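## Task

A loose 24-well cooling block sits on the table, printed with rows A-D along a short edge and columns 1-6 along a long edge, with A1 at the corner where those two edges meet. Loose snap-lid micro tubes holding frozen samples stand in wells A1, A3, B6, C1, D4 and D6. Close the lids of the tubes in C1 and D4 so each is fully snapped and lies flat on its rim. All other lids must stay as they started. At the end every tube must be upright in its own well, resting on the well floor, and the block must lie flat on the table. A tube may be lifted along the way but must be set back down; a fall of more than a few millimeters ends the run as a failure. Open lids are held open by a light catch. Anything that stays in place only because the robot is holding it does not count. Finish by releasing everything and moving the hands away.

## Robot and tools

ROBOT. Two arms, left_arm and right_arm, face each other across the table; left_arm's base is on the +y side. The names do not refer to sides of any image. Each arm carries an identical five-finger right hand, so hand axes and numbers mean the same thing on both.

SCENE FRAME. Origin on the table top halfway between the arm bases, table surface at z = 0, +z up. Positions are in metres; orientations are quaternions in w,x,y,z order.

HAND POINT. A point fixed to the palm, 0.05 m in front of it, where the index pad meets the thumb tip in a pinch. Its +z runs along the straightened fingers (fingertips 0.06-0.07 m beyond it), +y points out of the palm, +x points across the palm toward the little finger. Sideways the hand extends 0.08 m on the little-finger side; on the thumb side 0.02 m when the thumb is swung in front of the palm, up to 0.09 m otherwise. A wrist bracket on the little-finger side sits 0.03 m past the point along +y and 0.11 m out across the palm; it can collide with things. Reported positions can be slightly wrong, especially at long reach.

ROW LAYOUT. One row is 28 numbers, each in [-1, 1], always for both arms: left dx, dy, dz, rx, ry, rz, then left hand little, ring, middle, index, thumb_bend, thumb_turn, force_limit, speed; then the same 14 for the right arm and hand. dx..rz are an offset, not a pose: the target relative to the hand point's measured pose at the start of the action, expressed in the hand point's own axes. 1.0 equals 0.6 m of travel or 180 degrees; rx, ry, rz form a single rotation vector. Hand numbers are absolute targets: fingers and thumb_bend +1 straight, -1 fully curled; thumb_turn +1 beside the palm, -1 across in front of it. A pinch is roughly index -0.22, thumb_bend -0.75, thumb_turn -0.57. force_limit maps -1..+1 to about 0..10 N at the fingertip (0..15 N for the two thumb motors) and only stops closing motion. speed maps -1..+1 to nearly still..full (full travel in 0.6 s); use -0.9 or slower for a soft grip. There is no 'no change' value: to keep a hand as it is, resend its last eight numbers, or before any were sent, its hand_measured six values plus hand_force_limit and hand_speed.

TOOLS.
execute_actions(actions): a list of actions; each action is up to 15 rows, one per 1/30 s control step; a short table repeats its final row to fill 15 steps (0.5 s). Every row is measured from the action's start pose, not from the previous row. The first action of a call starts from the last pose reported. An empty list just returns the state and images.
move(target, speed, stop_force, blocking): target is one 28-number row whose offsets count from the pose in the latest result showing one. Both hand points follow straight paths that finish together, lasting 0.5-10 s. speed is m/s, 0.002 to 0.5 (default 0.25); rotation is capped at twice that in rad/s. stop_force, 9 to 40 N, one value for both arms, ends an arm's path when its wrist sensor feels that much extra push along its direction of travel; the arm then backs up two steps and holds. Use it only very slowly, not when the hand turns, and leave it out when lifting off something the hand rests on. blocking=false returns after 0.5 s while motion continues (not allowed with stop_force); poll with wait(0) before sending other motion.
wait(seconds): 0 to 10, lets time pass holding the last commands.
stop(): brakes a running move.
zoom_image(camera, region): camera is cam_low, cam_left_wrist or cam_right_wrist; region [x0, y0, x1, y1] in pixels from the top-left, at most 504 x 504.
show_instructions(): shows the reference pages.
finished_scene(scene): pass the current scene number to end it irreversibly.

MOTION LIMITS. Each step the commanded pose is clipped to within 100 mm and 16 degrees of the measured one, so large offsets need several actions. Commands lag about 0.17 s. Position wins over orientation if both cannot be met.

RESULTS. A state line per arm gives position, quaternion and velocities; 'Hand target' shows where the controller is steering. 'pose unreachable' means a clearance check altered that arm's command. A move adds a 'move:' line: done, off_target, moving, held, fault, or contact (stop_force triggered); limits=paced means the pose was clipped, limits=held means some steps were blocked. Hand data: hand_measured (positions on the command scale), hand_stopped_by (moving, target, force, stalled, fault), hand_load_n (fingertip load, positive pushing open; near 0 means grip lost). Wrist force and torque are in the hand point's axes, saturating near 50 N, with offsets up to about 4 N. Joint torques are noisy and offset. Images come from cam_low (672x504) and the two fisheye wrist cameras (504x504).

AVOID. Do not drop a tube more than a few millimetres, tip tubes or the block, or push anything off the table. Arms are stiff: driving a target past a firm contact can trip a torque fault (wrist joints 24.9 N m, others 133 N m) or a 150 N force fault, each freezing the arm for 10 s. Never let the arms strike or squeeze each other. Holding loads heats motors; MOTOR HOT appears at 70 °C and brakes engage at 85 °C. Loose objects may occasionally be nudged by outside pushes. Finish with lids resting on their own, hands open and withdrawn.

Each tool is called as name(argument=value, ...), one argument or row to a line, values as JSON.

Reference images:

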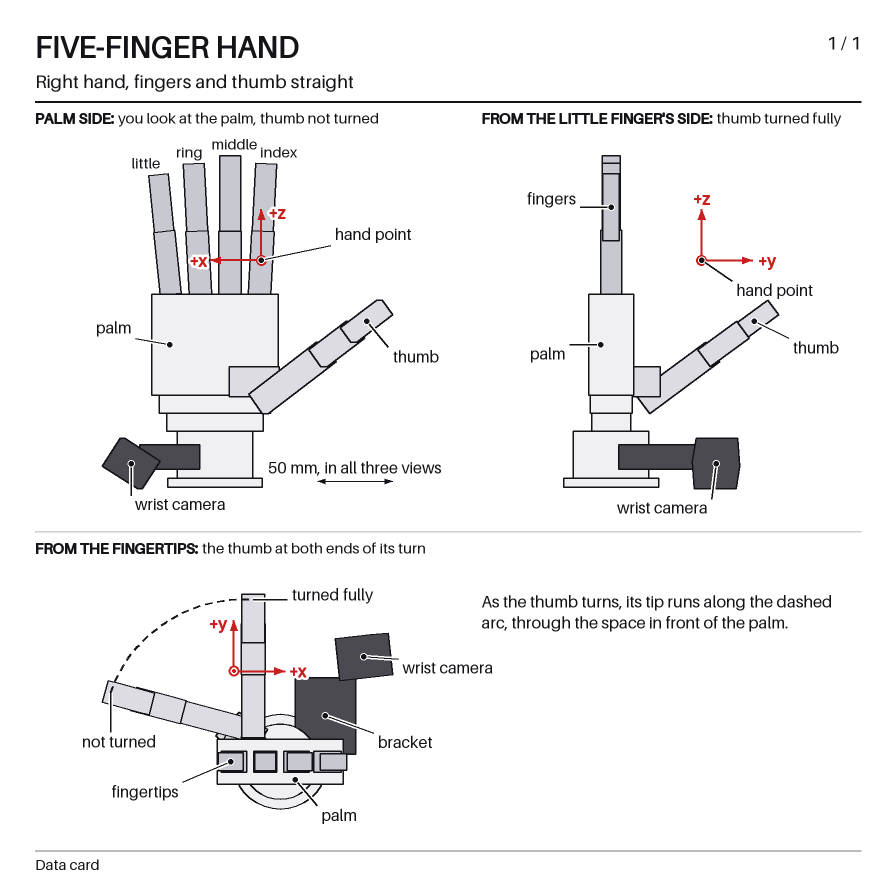

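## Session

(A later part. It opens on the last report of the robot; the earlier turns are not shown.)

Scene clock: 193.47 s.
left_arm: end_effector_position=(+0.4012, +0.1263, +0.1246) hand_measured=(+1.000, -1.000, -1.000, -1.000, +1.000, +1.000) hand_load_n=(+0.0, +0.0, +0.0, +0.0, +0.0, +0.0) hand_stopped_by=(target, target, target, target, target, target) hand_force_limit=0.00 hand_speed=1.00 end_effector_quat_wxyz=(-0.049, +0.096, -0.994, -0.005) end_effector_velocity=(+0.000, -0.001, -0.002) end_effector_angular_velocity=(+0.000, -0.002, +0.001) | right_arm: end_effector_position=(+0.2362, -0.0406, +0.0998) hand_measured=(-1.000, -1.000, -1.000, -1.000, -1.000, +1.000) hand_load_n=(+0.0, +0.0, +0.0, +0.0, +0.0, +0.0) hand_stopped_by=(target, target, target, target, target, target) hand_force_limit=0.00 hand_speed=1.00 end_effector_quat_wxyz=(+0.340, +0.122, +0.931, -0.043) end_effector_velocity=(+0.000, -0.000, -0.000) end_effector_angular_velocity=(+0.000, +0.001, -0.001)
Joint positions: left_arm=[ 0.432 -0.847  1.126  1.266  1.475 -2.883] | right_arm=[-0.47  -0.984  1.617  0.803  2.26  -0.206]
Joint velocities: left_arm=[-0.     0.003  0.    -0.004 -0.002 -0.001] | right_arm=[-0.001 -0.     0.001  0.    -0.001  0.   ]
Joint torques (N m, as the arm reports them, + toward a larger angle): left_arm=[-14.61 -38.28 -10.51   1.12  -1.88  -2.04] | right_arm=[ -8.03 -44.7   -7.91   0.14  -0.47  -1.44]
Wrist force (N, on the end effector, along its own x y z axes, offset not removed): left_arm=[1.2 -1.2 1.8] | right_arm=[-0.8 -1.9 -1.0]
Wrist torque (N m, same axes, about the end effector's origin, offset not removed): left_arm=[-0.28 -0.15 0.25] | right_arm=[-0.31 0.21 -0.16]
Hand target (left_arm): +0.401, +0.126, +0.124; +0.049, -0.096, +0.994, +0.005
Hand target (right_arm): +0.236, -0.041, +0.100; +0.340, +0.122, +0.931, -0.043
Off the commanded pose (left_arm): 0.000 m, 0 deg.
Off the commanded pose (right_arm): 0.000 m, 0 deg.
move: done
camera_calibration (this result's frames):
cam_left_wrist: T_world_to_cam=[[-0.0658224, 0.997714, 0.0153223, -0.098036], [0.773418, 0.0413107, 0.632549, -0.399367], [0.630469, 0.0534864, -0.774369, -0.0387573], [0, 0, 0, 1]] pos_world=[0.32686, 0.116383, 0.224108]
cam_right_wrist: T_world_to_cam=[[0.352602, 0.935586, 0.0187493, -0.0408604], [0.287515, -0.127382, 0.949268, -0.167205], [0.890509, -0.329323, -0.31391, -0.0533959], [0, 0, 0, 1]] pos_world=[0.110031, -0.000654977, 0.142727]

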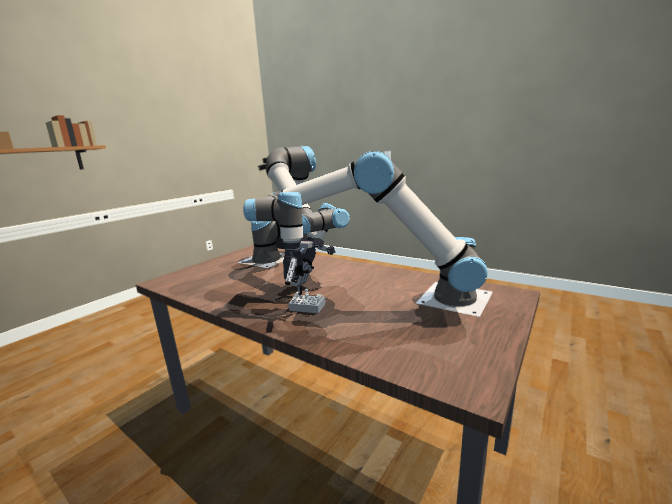

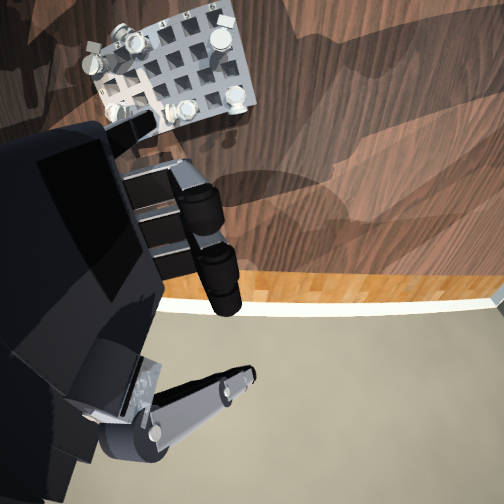

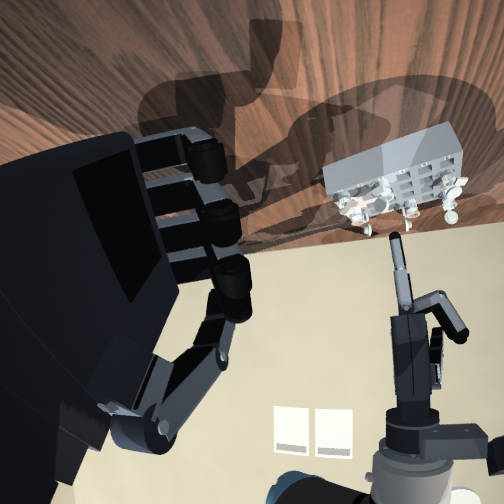

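move(
  target=[0.00163,0,0.0166,0,0,0,1,-1,-1,-1,1,1,0,1, 0,0,0,0,0,0,-1,-1,-1,-1,-1,1,0,1],
  speed=0.03,
)

zoom_image(
  camera="cam_right_wrist",
  region=[370, 190, 440, 260],
)

zoom_image(
  camera="cam_left_wrist",
  region=[120, 75, 220, 155],
)

Scene clock: 198.30 s.
left_arm: end_effector_position=(+0.4012, +0.1263, +0.1148) hand_measured=(+1.000, -1.000, -1.000, -1.000, +1.000, +1.000) hand_load_n=(+0.0, +0.0, +0.0, +0.0, +0.0, +0.0) hand_stopped_by=(target, target, target, target, target, target) hand_force_limit=0.00 hand_speed=1.00 end_effector_quat_wxyz=(-0.049, +0.096, -0.994, -0.005) end_effector_velocity=(+0.000, -0.001, -0.002) end_effector_angular_velocity=(-0.002, -0.001, -0.000) | right_arm: end_effector_position=(+0.2362, -0.0406, +0.0998) hand_measured=(-1.000, -1.000, -1.000, -1.000, -1.000, +1.000) hand_load_n=(+0.0, +0.0, +0.0, +0.0, +0.0, +0.0) hand_stopped_by=(target, target, target, target, target, target) hand_force_limit=0.00 hand_speed=1.00 end_effector_quat_wxyz=(+0.340, +0.122, +0.931, -0.043) end_effector_velocity=(+0.000, +0.000, +0.000) end_effector_angular_velocity=(+0.001, -0.000, -0.000)
Joint positions: left_arm=[ 0.432 -0.84   1.139  1.246  1.475 -2.883] | right_arm=[-0.47  -0.984  1.617  0.803  2.26  -0.206]
Joint velocities: left_arm=[-0.     0.002  0.001 -0.005  0.    -0.   ] | right_arm=[-0. -0. -0. -0. -0.  0.]
Joint torques (N m, as the arm reports them, + toward a larger angle): left_arm=[ -8.32 -37.88 -12.69   0.88  -0.03  -0.95] | right_arm=[ -7.44 -43.16  -9.47   0.31  -0.3   -0.76]
Wrist force (N, on the end effector, along its own x y z axes, offset not removed): left_arm=[-2.0 -3.7 3.9] | right_arm=[-2.7 -1.5 0.3]
Wrist torque (N m, same axes, about the end effector's origin, offset not removed): left_arm=[-0.75 0.10 -0.18] | right_arm=[-0.32 0.41 -0.18]
Hand target (left_arm): +0.401, +0.126, +0.115; +0.049, -0.096, +0.994, +0.005
Hand target (right_arm): +0.236, -0.041, +0.100; +0.340, +0.122, +0.931, -0.043
Off the commanded pose (left_arm): 0.000 m, 0 deg.
Off the commanded pose (right_arm): 0.000 m, 0 deg.
move: done
camera_calibration (this result's frames):
cam_left_wrist: T_world_to_cam=[[-0.0658228, 0.997713, 0.0153565, -0.0978746], [0.773384, 0.0412864, 0.632592, -0.393184], [0.630512, 0.0535155, -0.774333, -0.0463507], [0, 0, 0, 1]] pos_world=[0.326864, 0.116364, 0.214337]
cam_right_wrist: T_world_to_cam=[[0.352602, 0.935585, 0.0187496, -0.0408605], [0.287515, -0.127382, 0.949268, -0.167205], [0.890509, -0.329323, -0.31391, -0.0533959], [0, 0, 0, 1]] pos_world=[0.110031, -0.000654938, 0.142727]

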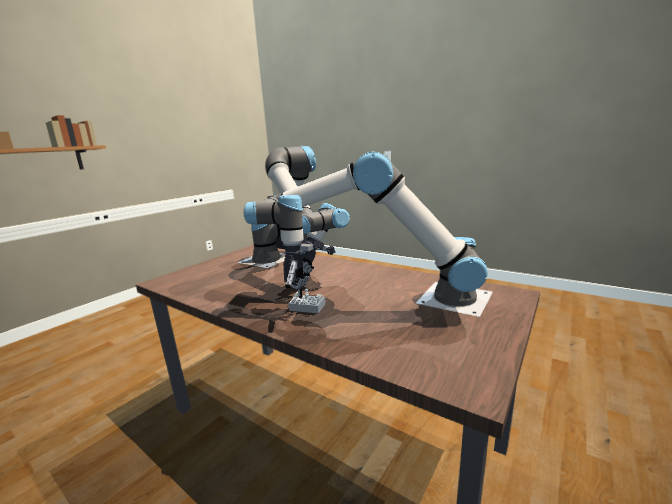

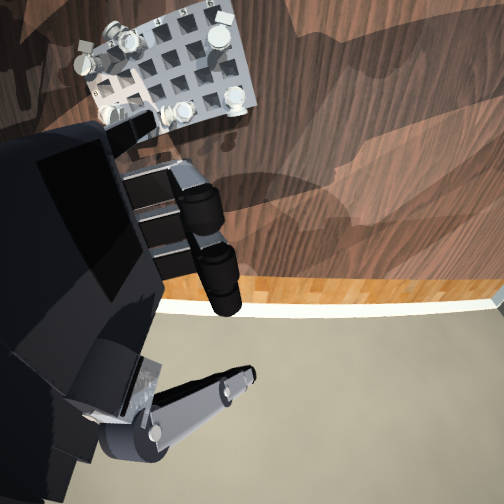

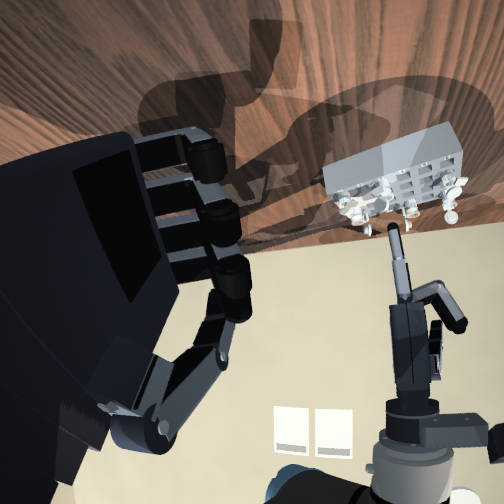

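Region (370, 190, 440, 260) of cam_right_wrist's 504x504 image, scaled by 7.200, with more detail than that image has.

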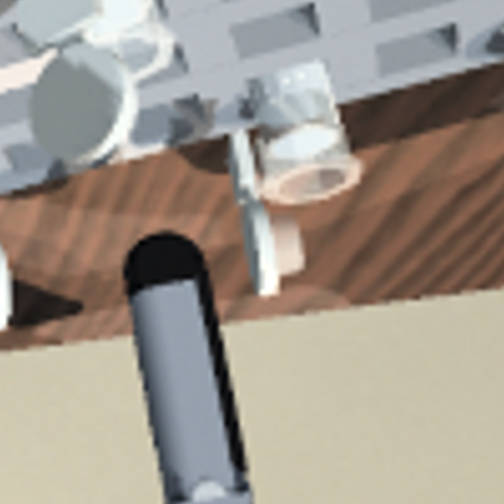

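Region (120, 75, 220, 155) of cam_left_wrist's 504x504 image, scaled by 5.040, with more detail than that image has; it fills the top 403 rows of this view, and the rest is white.

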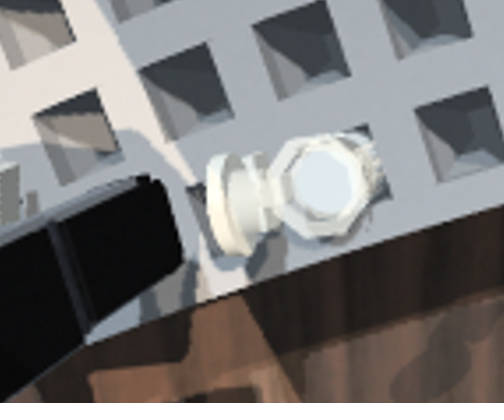

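move(
  target=[0,0.0183,0,0,0,0,1,-1,-1,-1,1,1,0,1, 0,0,0,0,0,0,-1,-1,-1,-1,-1,1,0,1],
  speed=0.01,
)

zoom_image(
  camera="cam_right_wrist",
  region=[370, 190, 440, 260],
)

zoom_image(
  camera="cam_left_wrist",
  region=[120, 75, 220, 155],
)

Scene clock: 206.00 s.
left_arm: end_effector_position=(+0.3992, +0.1368, +0.1148) hand_measured=(+1.000, -1.000, -1.000, -1.000, +1.000, +1.000) hand_load_n=(+0.0, +0.0, +0.0, +0.0, +0.0, +0.0) hand_stopped_by=(target, target, target, target, target, target) hand_force_limit=0.00 hand_speed=1.00 end_effector_quat_wxyz=(-0.049, +0.096, -0.994, -0.005) end_effector_velocity=(-0.000, +0.003, -0.000) end_effector_angular_velocity=(-0.000, -0.002, -0.000) | right_arm: end_effector_position=(+0.2362, -0.0406, +0.0998) hand_measured=(-1.000, -1.000, -1.000, -1.000, -1.000, +1.000) hand_load_n=(+0.0, +0.0, +0.0, +0.0, +0.0, +0.0) hand_stopped_by=(target, target, target, target, target, target) hand_force_limit=0.00 hand_speed=1.00 end_effector_quat_wxyz=(+0.340, +0.122, +0.931, -0.043) end_effector_velocity=(+0.000, -0.000, -0.000) end_effector_angular_velocity=(-0.000, +0.001, -0.001)
Joint positions: left_arm=[ 0.437 -0.864  1.181  1.228  1.475 -2.878] | right_arm=[-0.47  -0.984  1.617  0.803  2.26  -0.206]
Joint velocities: left_arm=[ 0.001 -0.006  0.011 -0.006 -0.001  0.001] | right_arm=[-0.     0.     0.001 -0.    -0.     0.   ]
Joint torques (N m, as the arm reports them, + toward a larger angle): left_arm=[ 16.47 -59.83  -8.58   0.86   2.56   1.55] | right_arm=[ -7.61 -43.73  -8.65   0.31  -0.24  -0.77]
Wrist force (N, on the end effector, along its own x y z axes, offset not removed): left_arm=[0.3 0.3 4.7] | right_arm=[-0.4 -1.8 -0.8]
Wrist torque (N m, same axes, about the end effector's origin, offset not removed): left_arm=[-0.18 -0.15 0.07] | right_arm=[-0.31 0.16 -0.10]
Hand target (left_arm): +0.399, +0.137, +0.115; +0.049, -0.096, +0.994, +0.005
Hand target (right_arm): +0.236, -0.041, +0.100; +0.340, +0.122, +0.931, -0.043
Off the commanded pose (left_arm): 0.000 m, 0 deg.
Off the commanded pose (right_arm): 0.000 m, 0 deg.
move: done
camera_calibration (this result's frames):
cam_left_wrist: T_world_to_cam=[[-0.0658359, 0.997712, 0.0153997, -0.108466], [0.773398, 0.0412704, 0.632575, -0.39203], [0.630492, 0.0535563, -0.774346, -0.0456284], [0, 0, 0, 1]] pos_world=[0.324822, 0.126841, 0.214327]
cam_right_wrist: T_world_to_cam=[[0.352602, 0.935586, 0.0187494, -0.0408604], [0.287515, -0.127382, 0.949268, -0.167205], [0.890509, -0.329323, -0.31391, -0.0533959], [0, 0, 0, 1]] pos_world=[0.110031, -0.000654976, 0.142727]

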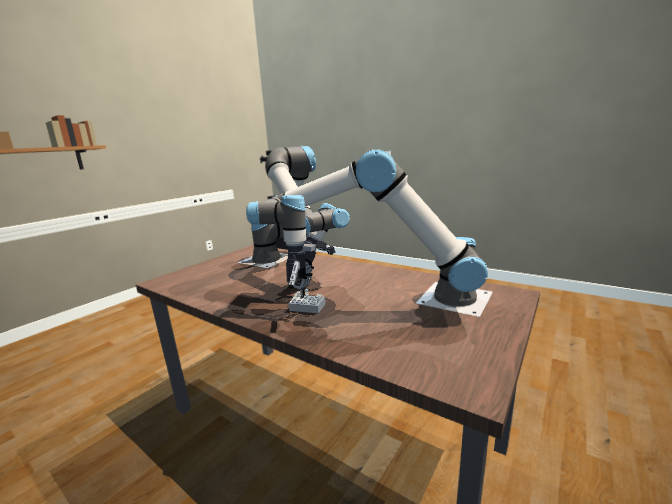

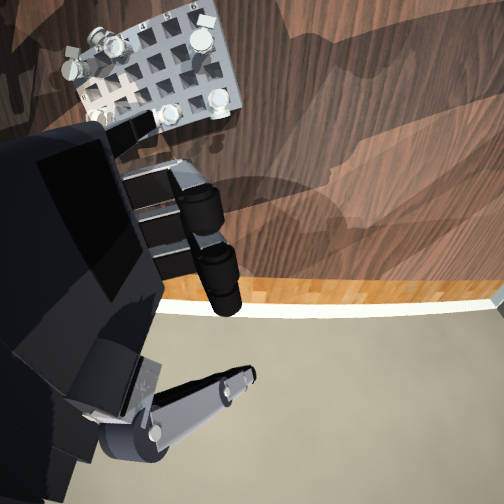

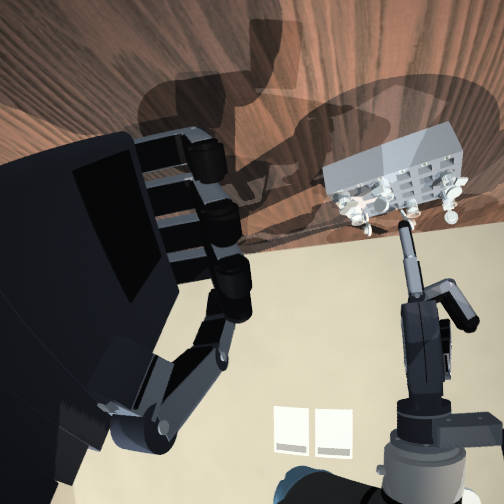

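Region (370, 190, 440, 260) of cam_right_wrist's 504x504 image, scaled by 7.200, with more detail than that image has.

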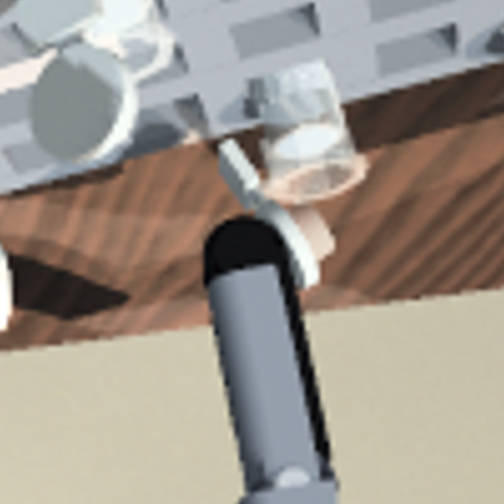

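Region (120, 75, 220, 155) of cam_left_wrist's 504x504 image, scaled by 5.040, with more detail than that image has; it fills the top 403 rows of this view, and the rest is white.

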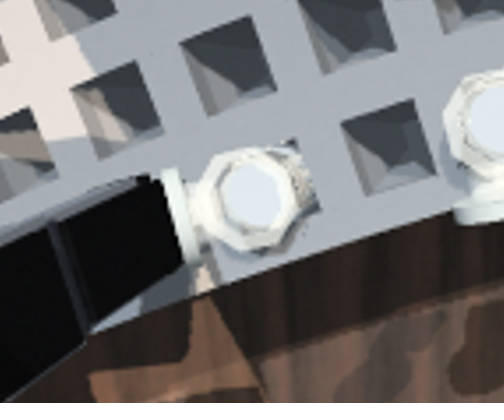

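move(
  target=[-0.00016,0.01,-0.00166,0,0,0,1,-1,-1,-1,1,1,0,1, 0,0,0,0,0,0,-1,-1,-1,-1,-1,1,0,1],
  speed=0.01,
)

zoom_image(
  camera="cam_right_wrist",
  region=[370, 190, 440, 260],
)

zoom_image(
  camera="cam_left_wrist",
  region=[120, 75, 220, 155],
)

Scene clock: 210.17 s.
left_arm: end_effector_position=(+0.3981, +0.1424, +0.1158) hand_measured=(+1.000, -1.000, -1.000, -1.000, +1.000, +1.000) hand_load_n=(+0.0, +0.0, +0.0, +0.0, +0.0, +0.0) hand_stopped_by=(target, target, target, target, target, target) hand_force_limit=0.00 hand_speed=1.00 end_effector_quat_wxyz=(-0.049, +0.096, -0.994, -0.005) end_effector_velocity=(-0.000, +0.002, +0.001) end_effector_angular_velocity=(-0.003, -0.001, -0.000) | right_arm: end_effector_position=(+0.2362, -0.0406, +0.0998) hand_measured=(-1.000, -1.000, -1.000, -1.000, -1.000, +1.000) hand_load_n=(+0.0, +0.0, +0.0, +0.0, +0.0, +0.0) hand_stopped_by=(target, target, target, target, target, target) hand_force_limit=0.00 hand_speed=1.00 end_effector_quat_wxyz=(+0.340, +0.122, +0.931, -0.043) end_effector_velocity=(+0.001, -0.000, +0.000) end_effector_angular_velocity=(+0.000, -0.001, -0.001)
Joint positions: left_arm=[ 0.44  -0.877  1.201  1.22   1.475 -2.875] | right_arm=[-0.47  -0.984  1.617  0.803  2.26  -0.206]
Joint velocities: left_arm=[ 0.001 -0.006  0.007 -0.004  0.     0.002] | right_arm=[-0.001 -0.    -0.    -0.     0.001  0.   ]
Joint torques (N m, as the arm reports them, + toward a larger angle): left_arm=[ 15.1  -56.57  -9.92   0.86   2.64   1.4 ] | right_arm=[ -7.29 -43.22  -9.15   0.32  -0.28  -0.78]
Wrist force (N, on the end effector, along its own x y z axes, offset not removed): left_arm=[-1.2 -1.1 0.0] | right_arm=[-1.0 -2.4 -0.1]
Wrist torque (N m, same axes, about the end effector's origin, offset not removed): left_arm=[-0.04 0.23 -0.21] | right_arm=[-0.44 0.14 -0.15]
Hand target (left_arm): +0.398, +0.143, +0.116; +0.049, -0.096, +0.994, +0.005
Hand target (right_arm): +0.236, -0.041, +0.100; +0.340, +0.122, +0.931, -0.043
Off the commanded pose (left_arm): 0.000 m, 0 deg.
Off the commanded pose (right_arm): 0.000 m, 0 deg.
move: done
camera_calibration (this result's frames):
cam_left_wrist: T_world_to_cam=[[-0.0658467, 0.99771, 0.015431, -0.114143], [0.773398, 0.0412589, 0.632577, -0.392017], [0.630492, 0.0535874, -0.774344, -0.0445087], [0, 0, 0, 1]] pos_world=[0.323732, 0.132441, 0.215277]
cam_right_wrist: T_world_to_cam=[[0.352602, 0.935585, 0.0187495, -0.0408605], [0.287515, -0.127382, 0.949268, -0.167205], [0.890509, -0.329323, -0.31391, -0.0533959], [0, 0, 0, 1]] pos_world=[0.110031, -0.000654953, 0.142727]

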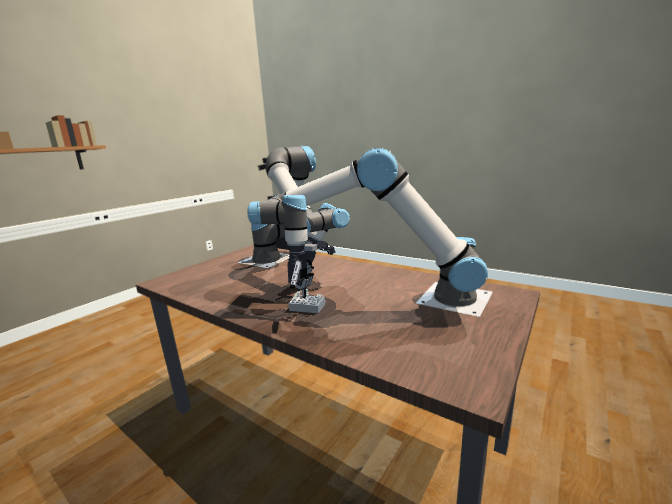

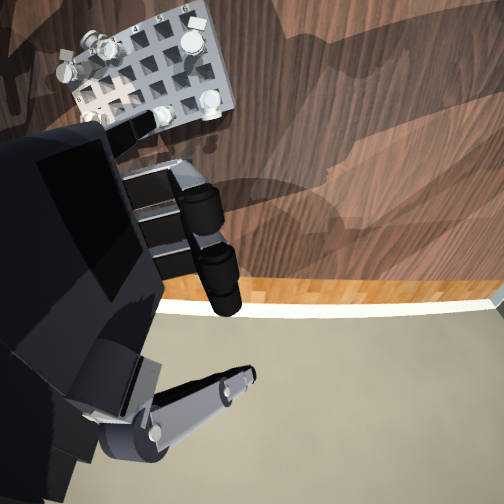

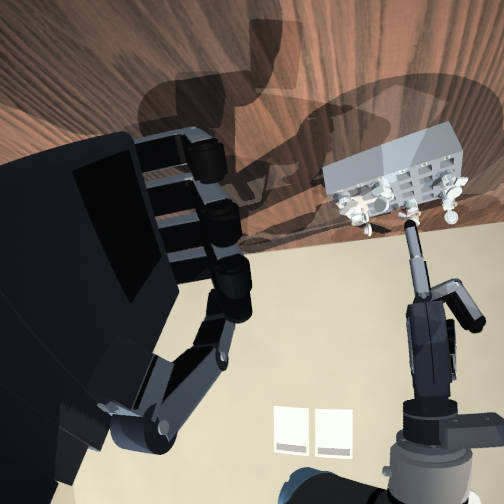

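Region (370, 190, 440, 260) of cam_right_wrist's 504x504 image, scaled by 7.200, with more detail than that image has.

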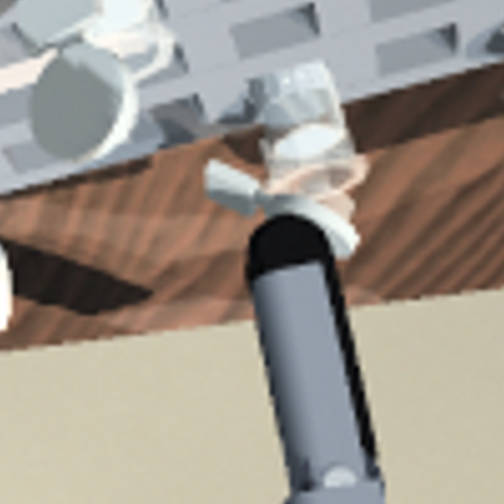

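Region (120, 75, 220, 155) of cam_left_wrist's 504x504 image, scaled by 5.040, with more detail than that image has; it fills the top 403 rows of this view, and the rest is white.

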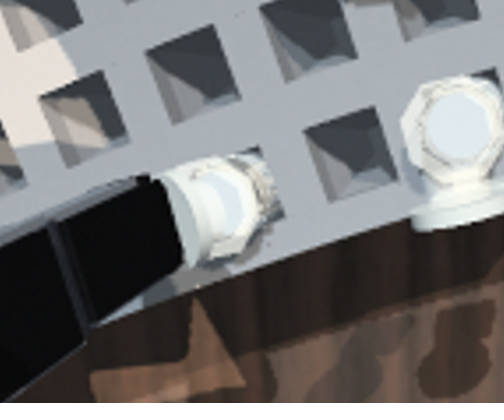

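move(
  target=[0.0004,0.0085,0.0041,0,0,0,1,-1,-1,-1,1,1,0,1, 0,0,0,0,0,0,-1,-1,-1,-1,-1,1,0,1],
  speed=0.008,
)

zoom_image(
  camera="cam_right_wrist",
  region=[370, 190, 440, 260],
)

zoom_image(
  camera="cam_left_wrist",
  region=[120, 75, 220, 155],
)

Scene clock: 215.03 s.
left_arm: end_effector_position=(+0.3971, +0.1472, +0.1134) hand_measured=(+1.000, -1.000, -1.000, -1.000, +1.000, +1.000) hand_load_n=(+0.0, +0.0, +0.0, +0.0, +0.0, +0.0) hand_stopped_by=(target, target, target, target, target, target) hand_force_limit=0.00 hand_speed=1.00 end_effector_quat_wxyz=(-0.049, +0.096, -0.994, -0.005) end_effector_velocity=(+0.000, +0.001, -0.001) end_effector_angular_velocity=(-0.002, -0.002, +0.000) | right_arm: end_effector_position=(+0.2362, -0.0406, +0.0998) hand_measured=(-1.000, -1.000, -1.000, -1.000, -1.000, +1.000) hand_load_n=(+0.0, +0.0, +0.0, +0.0, +0.0, +0.0) hand_stopped_by=(target, target, target, target, target, target) hand_force_limit=0.00 hand_speed=1.00 end_effector_quat_wxyz=(+0.340, +0.122, +0.931, -0.043) end_effector_velocity=(-0.000, +0.000, -0.000) end_effector_angular_velocity=(+0.001, +0.001, +0.000)
Joint positions: left_arm=[ 0.442 -0.885  1.222  1.208  1.475 -2.873] | right_arm=[-0.47  -0.984  1.617  0.803  2.26  -0.206]
Joint velocities: left_arm=[ 0.001 -0.003  0.008 -0.007 -0.001  0.   ] | right_arm=[ 0.    -0.     0.     0.    -0.001  0.001]
Joint torques (N m, as the arm reports them, + toward a larger angle): left_arm=[ 16.94 -55.63  -6.03   0.66   2.25   1.36] | right_arm=[ -7.53 -43.38  -9.32   0.3   -0.2   -0.72]
Wrist force (N, on the end effector, along its own x y z axes, offset not removed): left_arm=[-1.2 -5.3 -4.8] | right_arm=[-1.4 -1.1 0.1]
Wrist torque (N m, same axes, about the end effector's origin, offset not removed): left_arm=[-0.21 0.46 -0.19] | right_arm=[-0.18 0.20 -0.14]
Hand target (left_arm): +0.397, +0.147, +0.113; +0.049, -0.096, +0.994, +0.005
Hand target (right_arm): +0.236, -0.041, +0.100; +0.340, +0.122, +0.931, -0.043
Off the commanded pose (left_arm): 0.000 m, 0 deg.
Off the commanded pose (right_arm): 0.000 m, 0 deg.
move: done
camera_calibration (this result's frames):
cam_left_wrist: T_world_to_cam=[[-0.0658511, 0.99771, 0.015416, -0.118941], [0.773403, 0.0412722, 0.632569, -0.390017], [0.630485, 0.0535782, -0.77435, -0.0459827], [0, 0, 0, 1]] pos_world=[0.3228, 0.137229, 0.21294]
cam_right_wrist: T_world_to_cam=[[0.352602, 0.935586, 0.0187496, -0.0408605], [0.287515, -0.127382, 0.949268, -0.167206], [0.890509, -0.329323, -0.31391, -0.0533959], [0, 0, 0, 1]] pos_world=[0.110031, -0.000654916, 0.142727]

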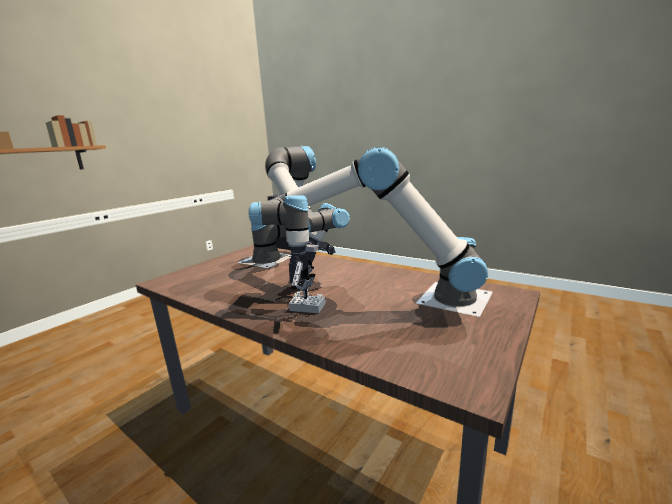

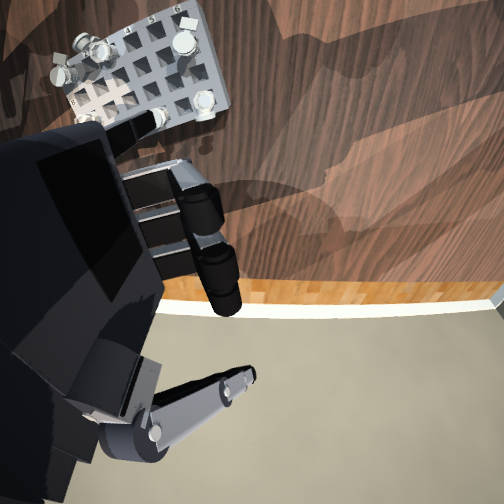

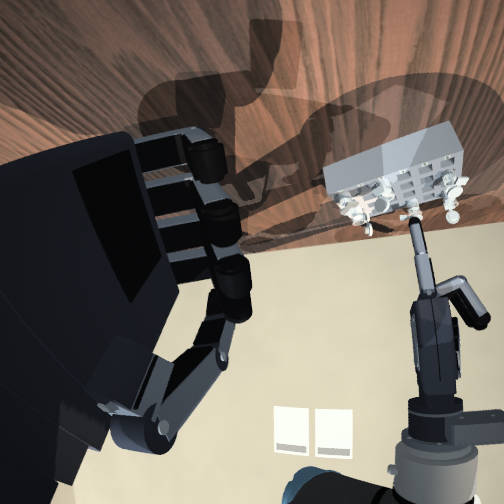

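Region (370, 190, 440, 260) of cam_right_wrist's 504x504 image, scaled by 7.200, with more detail than that image has.

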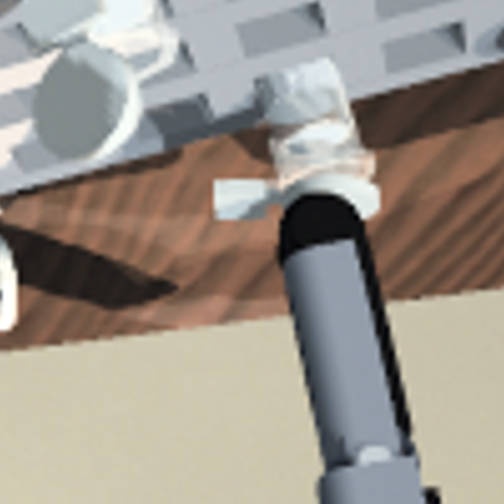

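Region (120, 75, 220, 155) of cam_left_wrist's 504x504 image, scaled by 5.040, with more detail than that image has; it fills the top 403 rows of this view, and the rest is white.

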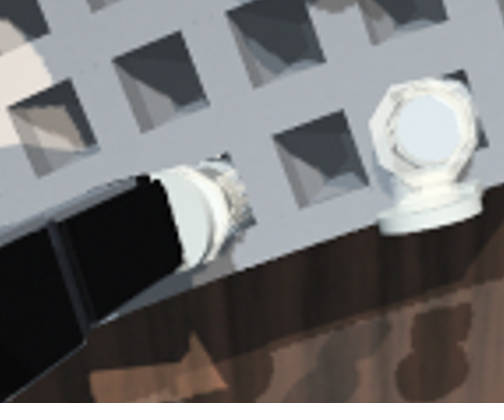

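move(
  target=[-0.0002,0.005,-0.0022,0,0,0,1,-1,-1,-1,1,1,0,1, 0,0,0,0,0,0,-1,-1,-1,-1,-1,1,0,1],
  speed=0.008,
)

zoom_image(
  camera="cam_right_wrist",
  region=[370, 190, 440, 260],
)

zoom_image(
  camera="cam_left_wrist",
  region=[120, 75, 220, 155],
)

Scene clock: 220.40 s.
left_arm: end_effector_position=(+0.3966, +0.1500, +0.1147) hand_measured=(+1.000, -1.000, -1.000, -1.000, +1.000, +1.000) hand_load_n=(+0.0, +0.0, +0.0, +0.0, +0.0, +0.0) hand_stopped_by=(target, target, target, target, target, target) hand_force_limit=0.00 hand_speed=1.00 end_effector_quat_wxyz=(-0.049, +0.096, -0.994, -0.005) end_effector_velocity=(-0.001, +0.002, +0.001) end_effector_angular_velocity=(+0.004, +0.001, -0.001) | right_arm: end_effector_position=(+0.2362, -0.0406, +0.0998) hand_measured=(-1.000, -1.000, -1.000, -1.000, -1.000, +1.000) hand_load_n=(+0.0, +0.0, +0.0, +0.0, +0.0, +0.0) hand_stopped_by=(target, target, target, target, target, target) hand_force_limit=0.00 hand_speed=1.00 end_effector_quat_wxyz=(+0.340, +0.122, +0.931, -0.043) end_effector_velocity=(-0.001, +0.000, +0.000) end_effector_angular_velocity=(-0.001, -0.000, +0.002)
Joint positions: left_arm=[ 0.444 -0.892  1.231  1.206  1.475 -2.872] | right_arm=[-0.47  -0.984  1.617  0.803  2.26  -0.206]
Joint velocities: left_arm=[-0.    -0.004  0.006  0.001 -0.001  0.   ] | right_arm=[ 0.002 -0.     0.     0.     0.001 -0.   ]
Joint torques (N m, as the arm reports them, + toward a larger angle): left_arm=[ 13.74 -59.15 -10.05   0.89   0.19   1.48] | right_arm=[ -7.42 -42.63  -8.72   0.32  -0.29  -0.79]
Wrist force (N, on the end effector, along its own x y z axes, offset not removed): left_arm=[-2.5 0.0 2.1] | right_arm=[-2.4 -0.4 0.2]
Wrist torque (N m, same axes, about the end effector's origin, offset not removed): left_arm=[-0.22 0.23 -0.26] | right_arm=[-0.19 0.46 -0.14]
Hand target (left_arm): +0.397, +0.150, +0.115; +0.049, -0.096, +0.994, +0.005
Hand target (right_arm): +0.236, -0.041, +0.100; +0.340, +0.122, +0.931, -0.043
Off the commanded pose (left_arm): 0.000 m, 0 deg.
Off the commanded pose (right_arm): 0.000 m, 0 deg.
move: done
camera_calibration (this result's frames):
cam_left_wrist: T_world_to_cam=[[-0.0658583, 0.997709, 0.0154548, -0.121775], [0.77339, 0.0412521, 0.632587, -0.390487], [0.630501, 0.0536137, -0.774335, -0.0448457], [0, 0, 0, 1]] pos_world=[0.322254, 0.140008, 0.214173]
cam_right_wrist: T_world_to_cam=[[0.352602, 0.935586, 0.0187496, -0.0408605], [0.287515, -0.127382, 0.949268, -0.167206], [0.890509, -0.329323, -0.31391, -0.0533959], [0, 0, 0, 1]] pos_world=[0.110031, -0.000654942, 0.142727]

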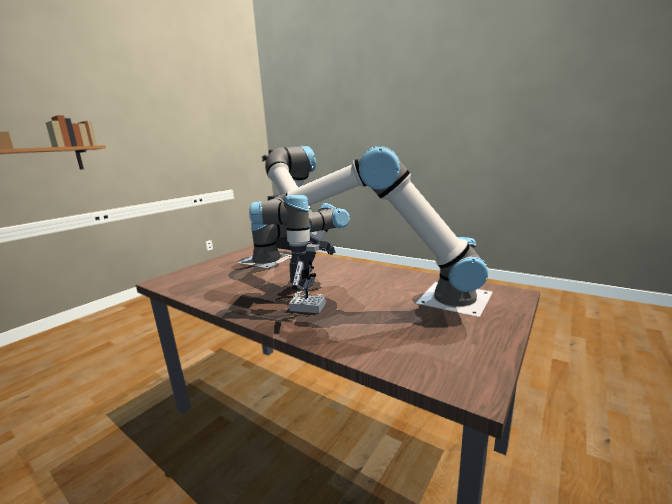

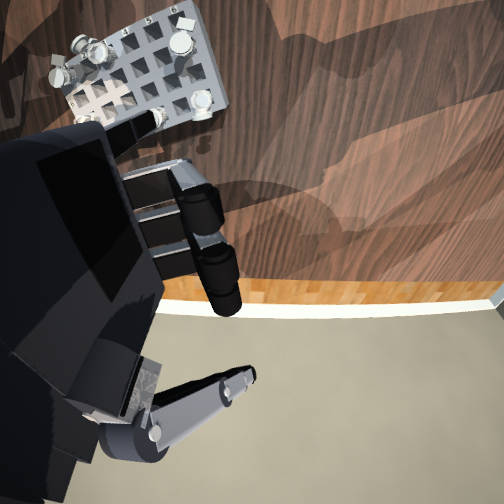

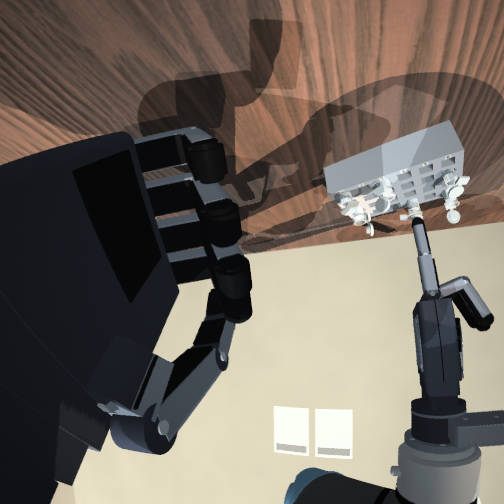

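Region (370, 190, 440, 260) of cam_right_wrist's 504x504 image, scaled by 7.200, with more detail than that image has.

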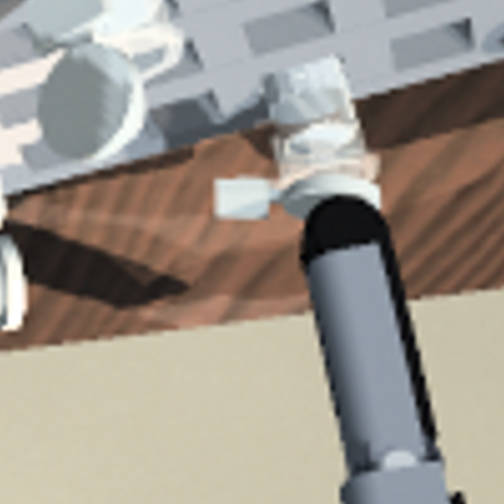

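Region (120, 75, 220, 155) of cam_left_wrist's 504x504 image, scaled by 5.040, with more detail than that image has; it fills the top 403 rows of this view, and the rest is white.

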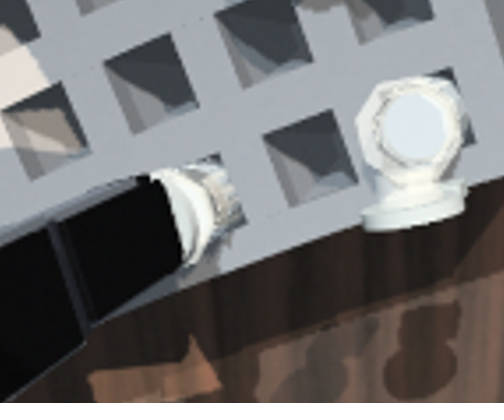

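move(
  target=[0.00065,0,0.0066,0,0,0,1,-1,-1,-1,1,1,0,1, 0,0,0,0,0,0,-1,-1,-1,-1,-1,1,0,1],
  speed=0.003,
  stop_force=20,
)

zoom_image(
  camera="cam_right_wrist",
  region=[370, 190, 440, 260],
)

zoom_image(
  camera="cam_left_wrist",
  region=[120, 75, 220, 155],
)

Scene clock: 224.67 s.
left_arm: end_effector_position=(+0.3966, +0.1500, +0.1108) hand_measured=(+1.000, -1.000, -1.000, -1.000, +1.000, +1.000) hand_load_n=(-1.0, +0.0, +0.0, +0.0, +0.0, +0.0) hand_stopped_by=(target, target, target, target, target, target) hand_force_limit=0.00 hand_speed=1.00 end_effector_quat_wxyz=(-0.049, +0.096, -0.994, -0.005) end_effector_velocity=(+0.000, +0.001, -0.001) end_effector_angular_velocity=(+0.002, -0.001, +0.000) | right_arm: end_effector_position=(+0.2362, -0.0406, +0.0998) hand_measured=(-1.000, -1.000, -1.000, -1.000, -1.000, +1.000) hand_load_n=(+0.0, +0.0, +0.0, +0.0, +0.0, +0.0) hand_stopped_by=(target, target, target, target, target, target) hand_force_limit=0.00 hand_speed=1.00 end_effector_quat_wxyz=(+0.340, +0.122, +0.931, -0.043) end_effector_velocity=(+0.000, -0.000, -0.000) end_effector_angular_velocity=(-0.000, +0.002, -0.001)
Joint positions: left_arm=[ 0.444 -0.889  1.235  1.198  1.475 -2.872] | right_arm=[-0.47  -0.984  1.617  0.803  2.26  -0.206]
Joint velocities: left_arm=[ 0.     0.001  0.003 -0.002 -0.002  0.   ] | right_arm=[-0.001 -0.     0.001  0.    -0.002 -0.   ]
Joint torques (N m, as the arm reports them, + toward a larger angle): left_arm=[ -8.7  -23.78  -5.64  -1.79   0.84  -2.06] | right_arm=[ -7.05 -43.23  -9.12   0.3   -0.26  -0.79]
Wrist force (N, on the end effector, along its own x y z axes, offset not removed): left_arm=[-1.1 1.2 -20.0] | right_arm=[-1.4 -1.6 0.3]
Wrist torque (N m, same axes, about the end effector's origin, offset not removed): left_arm=[1.14 1.08 0.17] | right_arm=[-0.39 0.25 -0.22]
Hand target (left_arm): +0.397, +0.150, +0.111; +0.049, -0.096, +0.994, +0.005
Hand target (right_arm): +0.236, -0.041, +0.100; +0.340, +0.122, +0.931, -0.043
Off the commanded pose (left_arm): 0.000 m, 0 deg.
Off the commanded pose (right_arm): 0.000 m, 0 deg.
move: done
camera_calibration (this result's frames):
cam_left_wrist: T_world_to_cam=[[-0.0659333, 0.997705, 0.0153934, -0.1217], [0.773393, 0.0413497, 0.632577, -0.388092], [0.630489, 0.0536131, -0.774344, -0.0478266], [0, 0, 0, 1]] pos_world=[0.322278, 0.140032, 0.210337]
cam_right_wrist: T_world_to_cam=[[0.352602, 0.935586, 0.0187494, -0.0408604], [0.287515, -0.127382, 0.949268, -0.167205], [0.890509, -0.329323, -0.31391, -0.0533959], [0, 0, 0, 1]] pos_world=[0.110031, -0.000654975, 0.142727]

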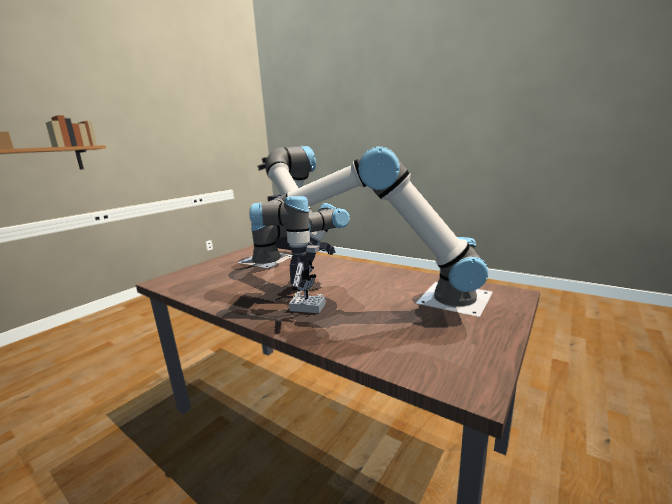

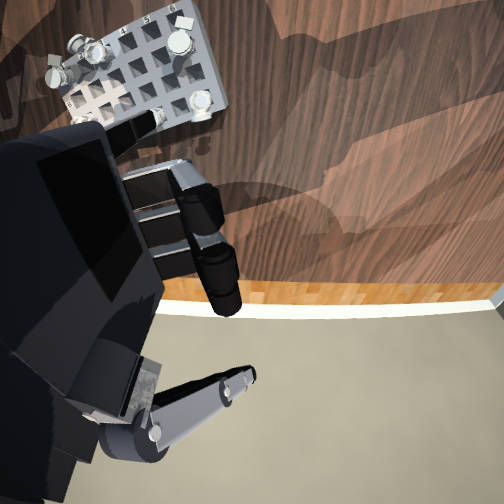

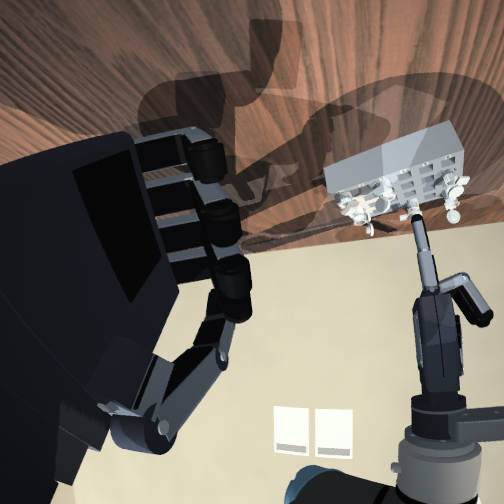

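Region (370, 190, 440, 260) of cam_right_wrist's 504x504 image, scaled by 7.200, with more detail than that image has.

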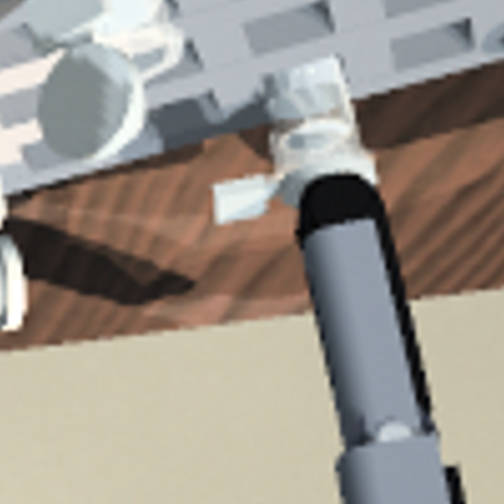

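Region (120, 75, 220, 155) of cam_left_wrist's 504x504 image, scaled by 5.040, with more detail than that image has; it fills the top 403 rows of this view, and the rest is white.

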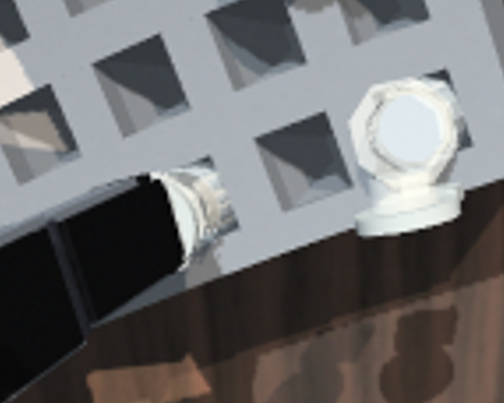

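move(
  target=[-0.0041,0,-0.0414,0,0,0,1,-1,-1,-1,1,1,0,1, 0,0,0,0,0,0,-1,-1,-1,-1,-1,1,0,1],
  speed=0.04,
)

zoom_image(
  camera="cam_right_wrist",
  region=[380, 185, 440, 245],
)

zoom_image(
  camera="cam_left_wrist",
  region=[40, 0, 240, 160],
)

Scene clock: 228.50 s.
left_arm: end_effector_position=(+0.3966, +0.1500, +0.1355) hand_measured=(+1.000, -1.000, -1.000, -1.000, +1.000, +1.000) hand_load_n=(+0.0, +0.0, +0.0, +0.0, +0.0, +0.0) hand_stopped_by=(target, target, target, target, target, target) hand_force_limit=0.00 hand_speed=1.00 end_effector_quat_wxyz=(-0.049, +0.096, -0.994, -0.005) end_effector_velocity=(+0.000, -0.000, +0.003) end_effector_angular_velocity=(+0.001, -0.001, +0.000) | right_arm: end_effector_position=(+0.2362, -0.0406, +0.0998) hand_measured=(-1.000, -1.000, -1.000, -1.000, -1.000, +1.000) hand_load_n=(+0.0, +0.0, +0.0, +0.0, +0.0, +0.0) hand_stopped_by=(target, target, target, target, target, target) hand_force_limit=0.00 hand_speed=1.00 end_effector_quat_wxyz=(+0.340, +0.122, +0.931, -0.043) end_effector_velocity=(+0.001, -0.000, +0.001) end_effector_angular_velocity=(+0.001, -0.001, -0.002)
Joint positions: left_arm=[ 0.444 -0.909  1.203  1.25   1.475 -2.872] | right_arm=[-0.47  -0.984  1.617  0.803  2.26  -0.206]
Joint velocities: left_arm=[ 0.    -0.001 -0.006  0.008 -0.001 -0.   ] | right_arm=[-0.002 -0.001 -0.001 -0.     0.    -0.   ]
Joint torques (N m, as the arm reports them, + toward a larger angle): left_arm=[  8.53 -58.7  -25.63   4.5   -1.18   1.34] | right_arm=[ -7.02 -43.04  -8.75   0.26  -0.14  -0.76]
Wrist force (N, on the end effector, along its own x y z axes, offset not removed): left_arm=[-0.6 -0.3 3.0] | right_arm=[-0.8 -1.0 -0.7]
Wrist torque (N m, same axes, about the end effector's origin, offset not removed): left_arm=[-0.38 0.04 0.06] | right_arm=[-0.21 0.13 -0.08]
Hand target (left_arm): +0.397, +0.150, +0.136; +0.049, -0.096, +0.994, +0.005
Hand target (right_arm): +0.236, -0.041, +0.100; +0.340, +0.122, +0.931, -0.043
Off the commanded pose (left_arm): 0.000 m, 0 deg.
Off the commanded pose (right_arm): 0.000 m, 0 deg.
move: done
camera_calibration (this result's frames):
cam_left_wrist: T_world_to_cam=[[-0.0658491, 0.997711, 0.0154023, -0.122118], [0.773358, 0.0412755, 0.632625, -0.403684], [0.630541, 0.0535693, -0.774305, -0.0286952], [0, 0, 0, 1]] pos_world=[0.322244, 0.140038, 0.235043]
cam_right_wrist: T_world_to_cam=[[0.352602, 0.935586, 0.0187496, -0.0408605], [0.287515, -0.127382, 0.949268, -0.167205], [0.890509, -0.329323, -0.31391, -0.0533959], [0, 0, 0, 1]] pos_world=[0.110031, -0.000654956, 0.142727]

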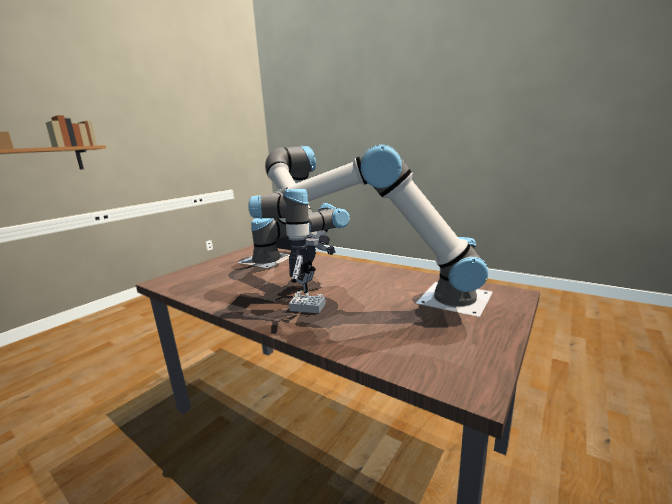

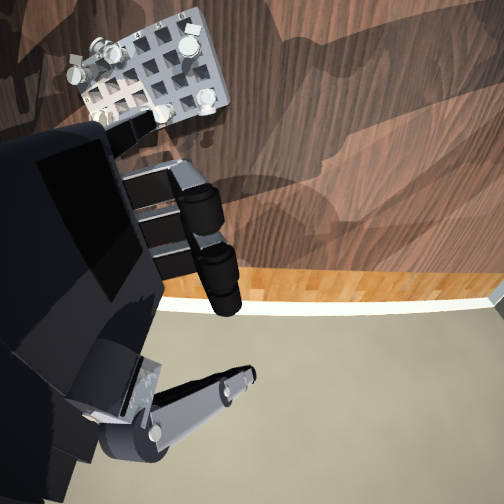

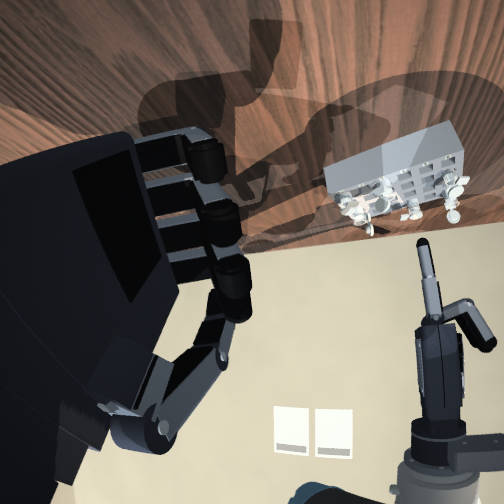

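Region (380, 185, 440, 245) of cam_right_wrist's 504x504 image, scaled by 8.400, with more detail than that image has.

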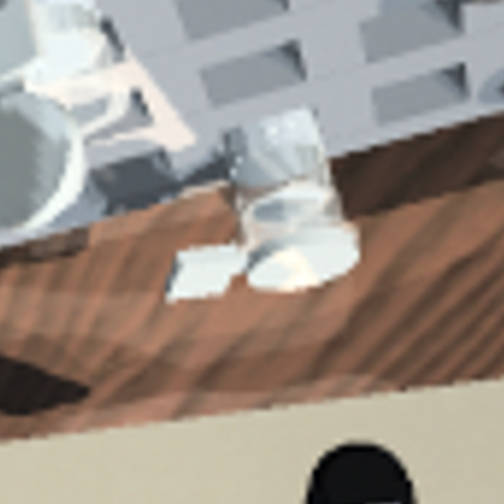

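Region (40, 0, 240, 160) of cam_left_wrist's 504x504 image, scaled by 2.520, with more detail than that image has; it fills the top 403 rows of this view, and the rest is white.

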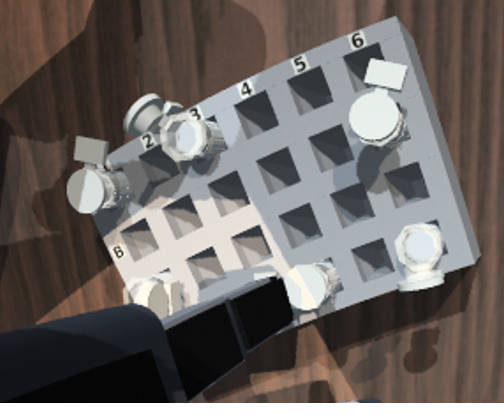

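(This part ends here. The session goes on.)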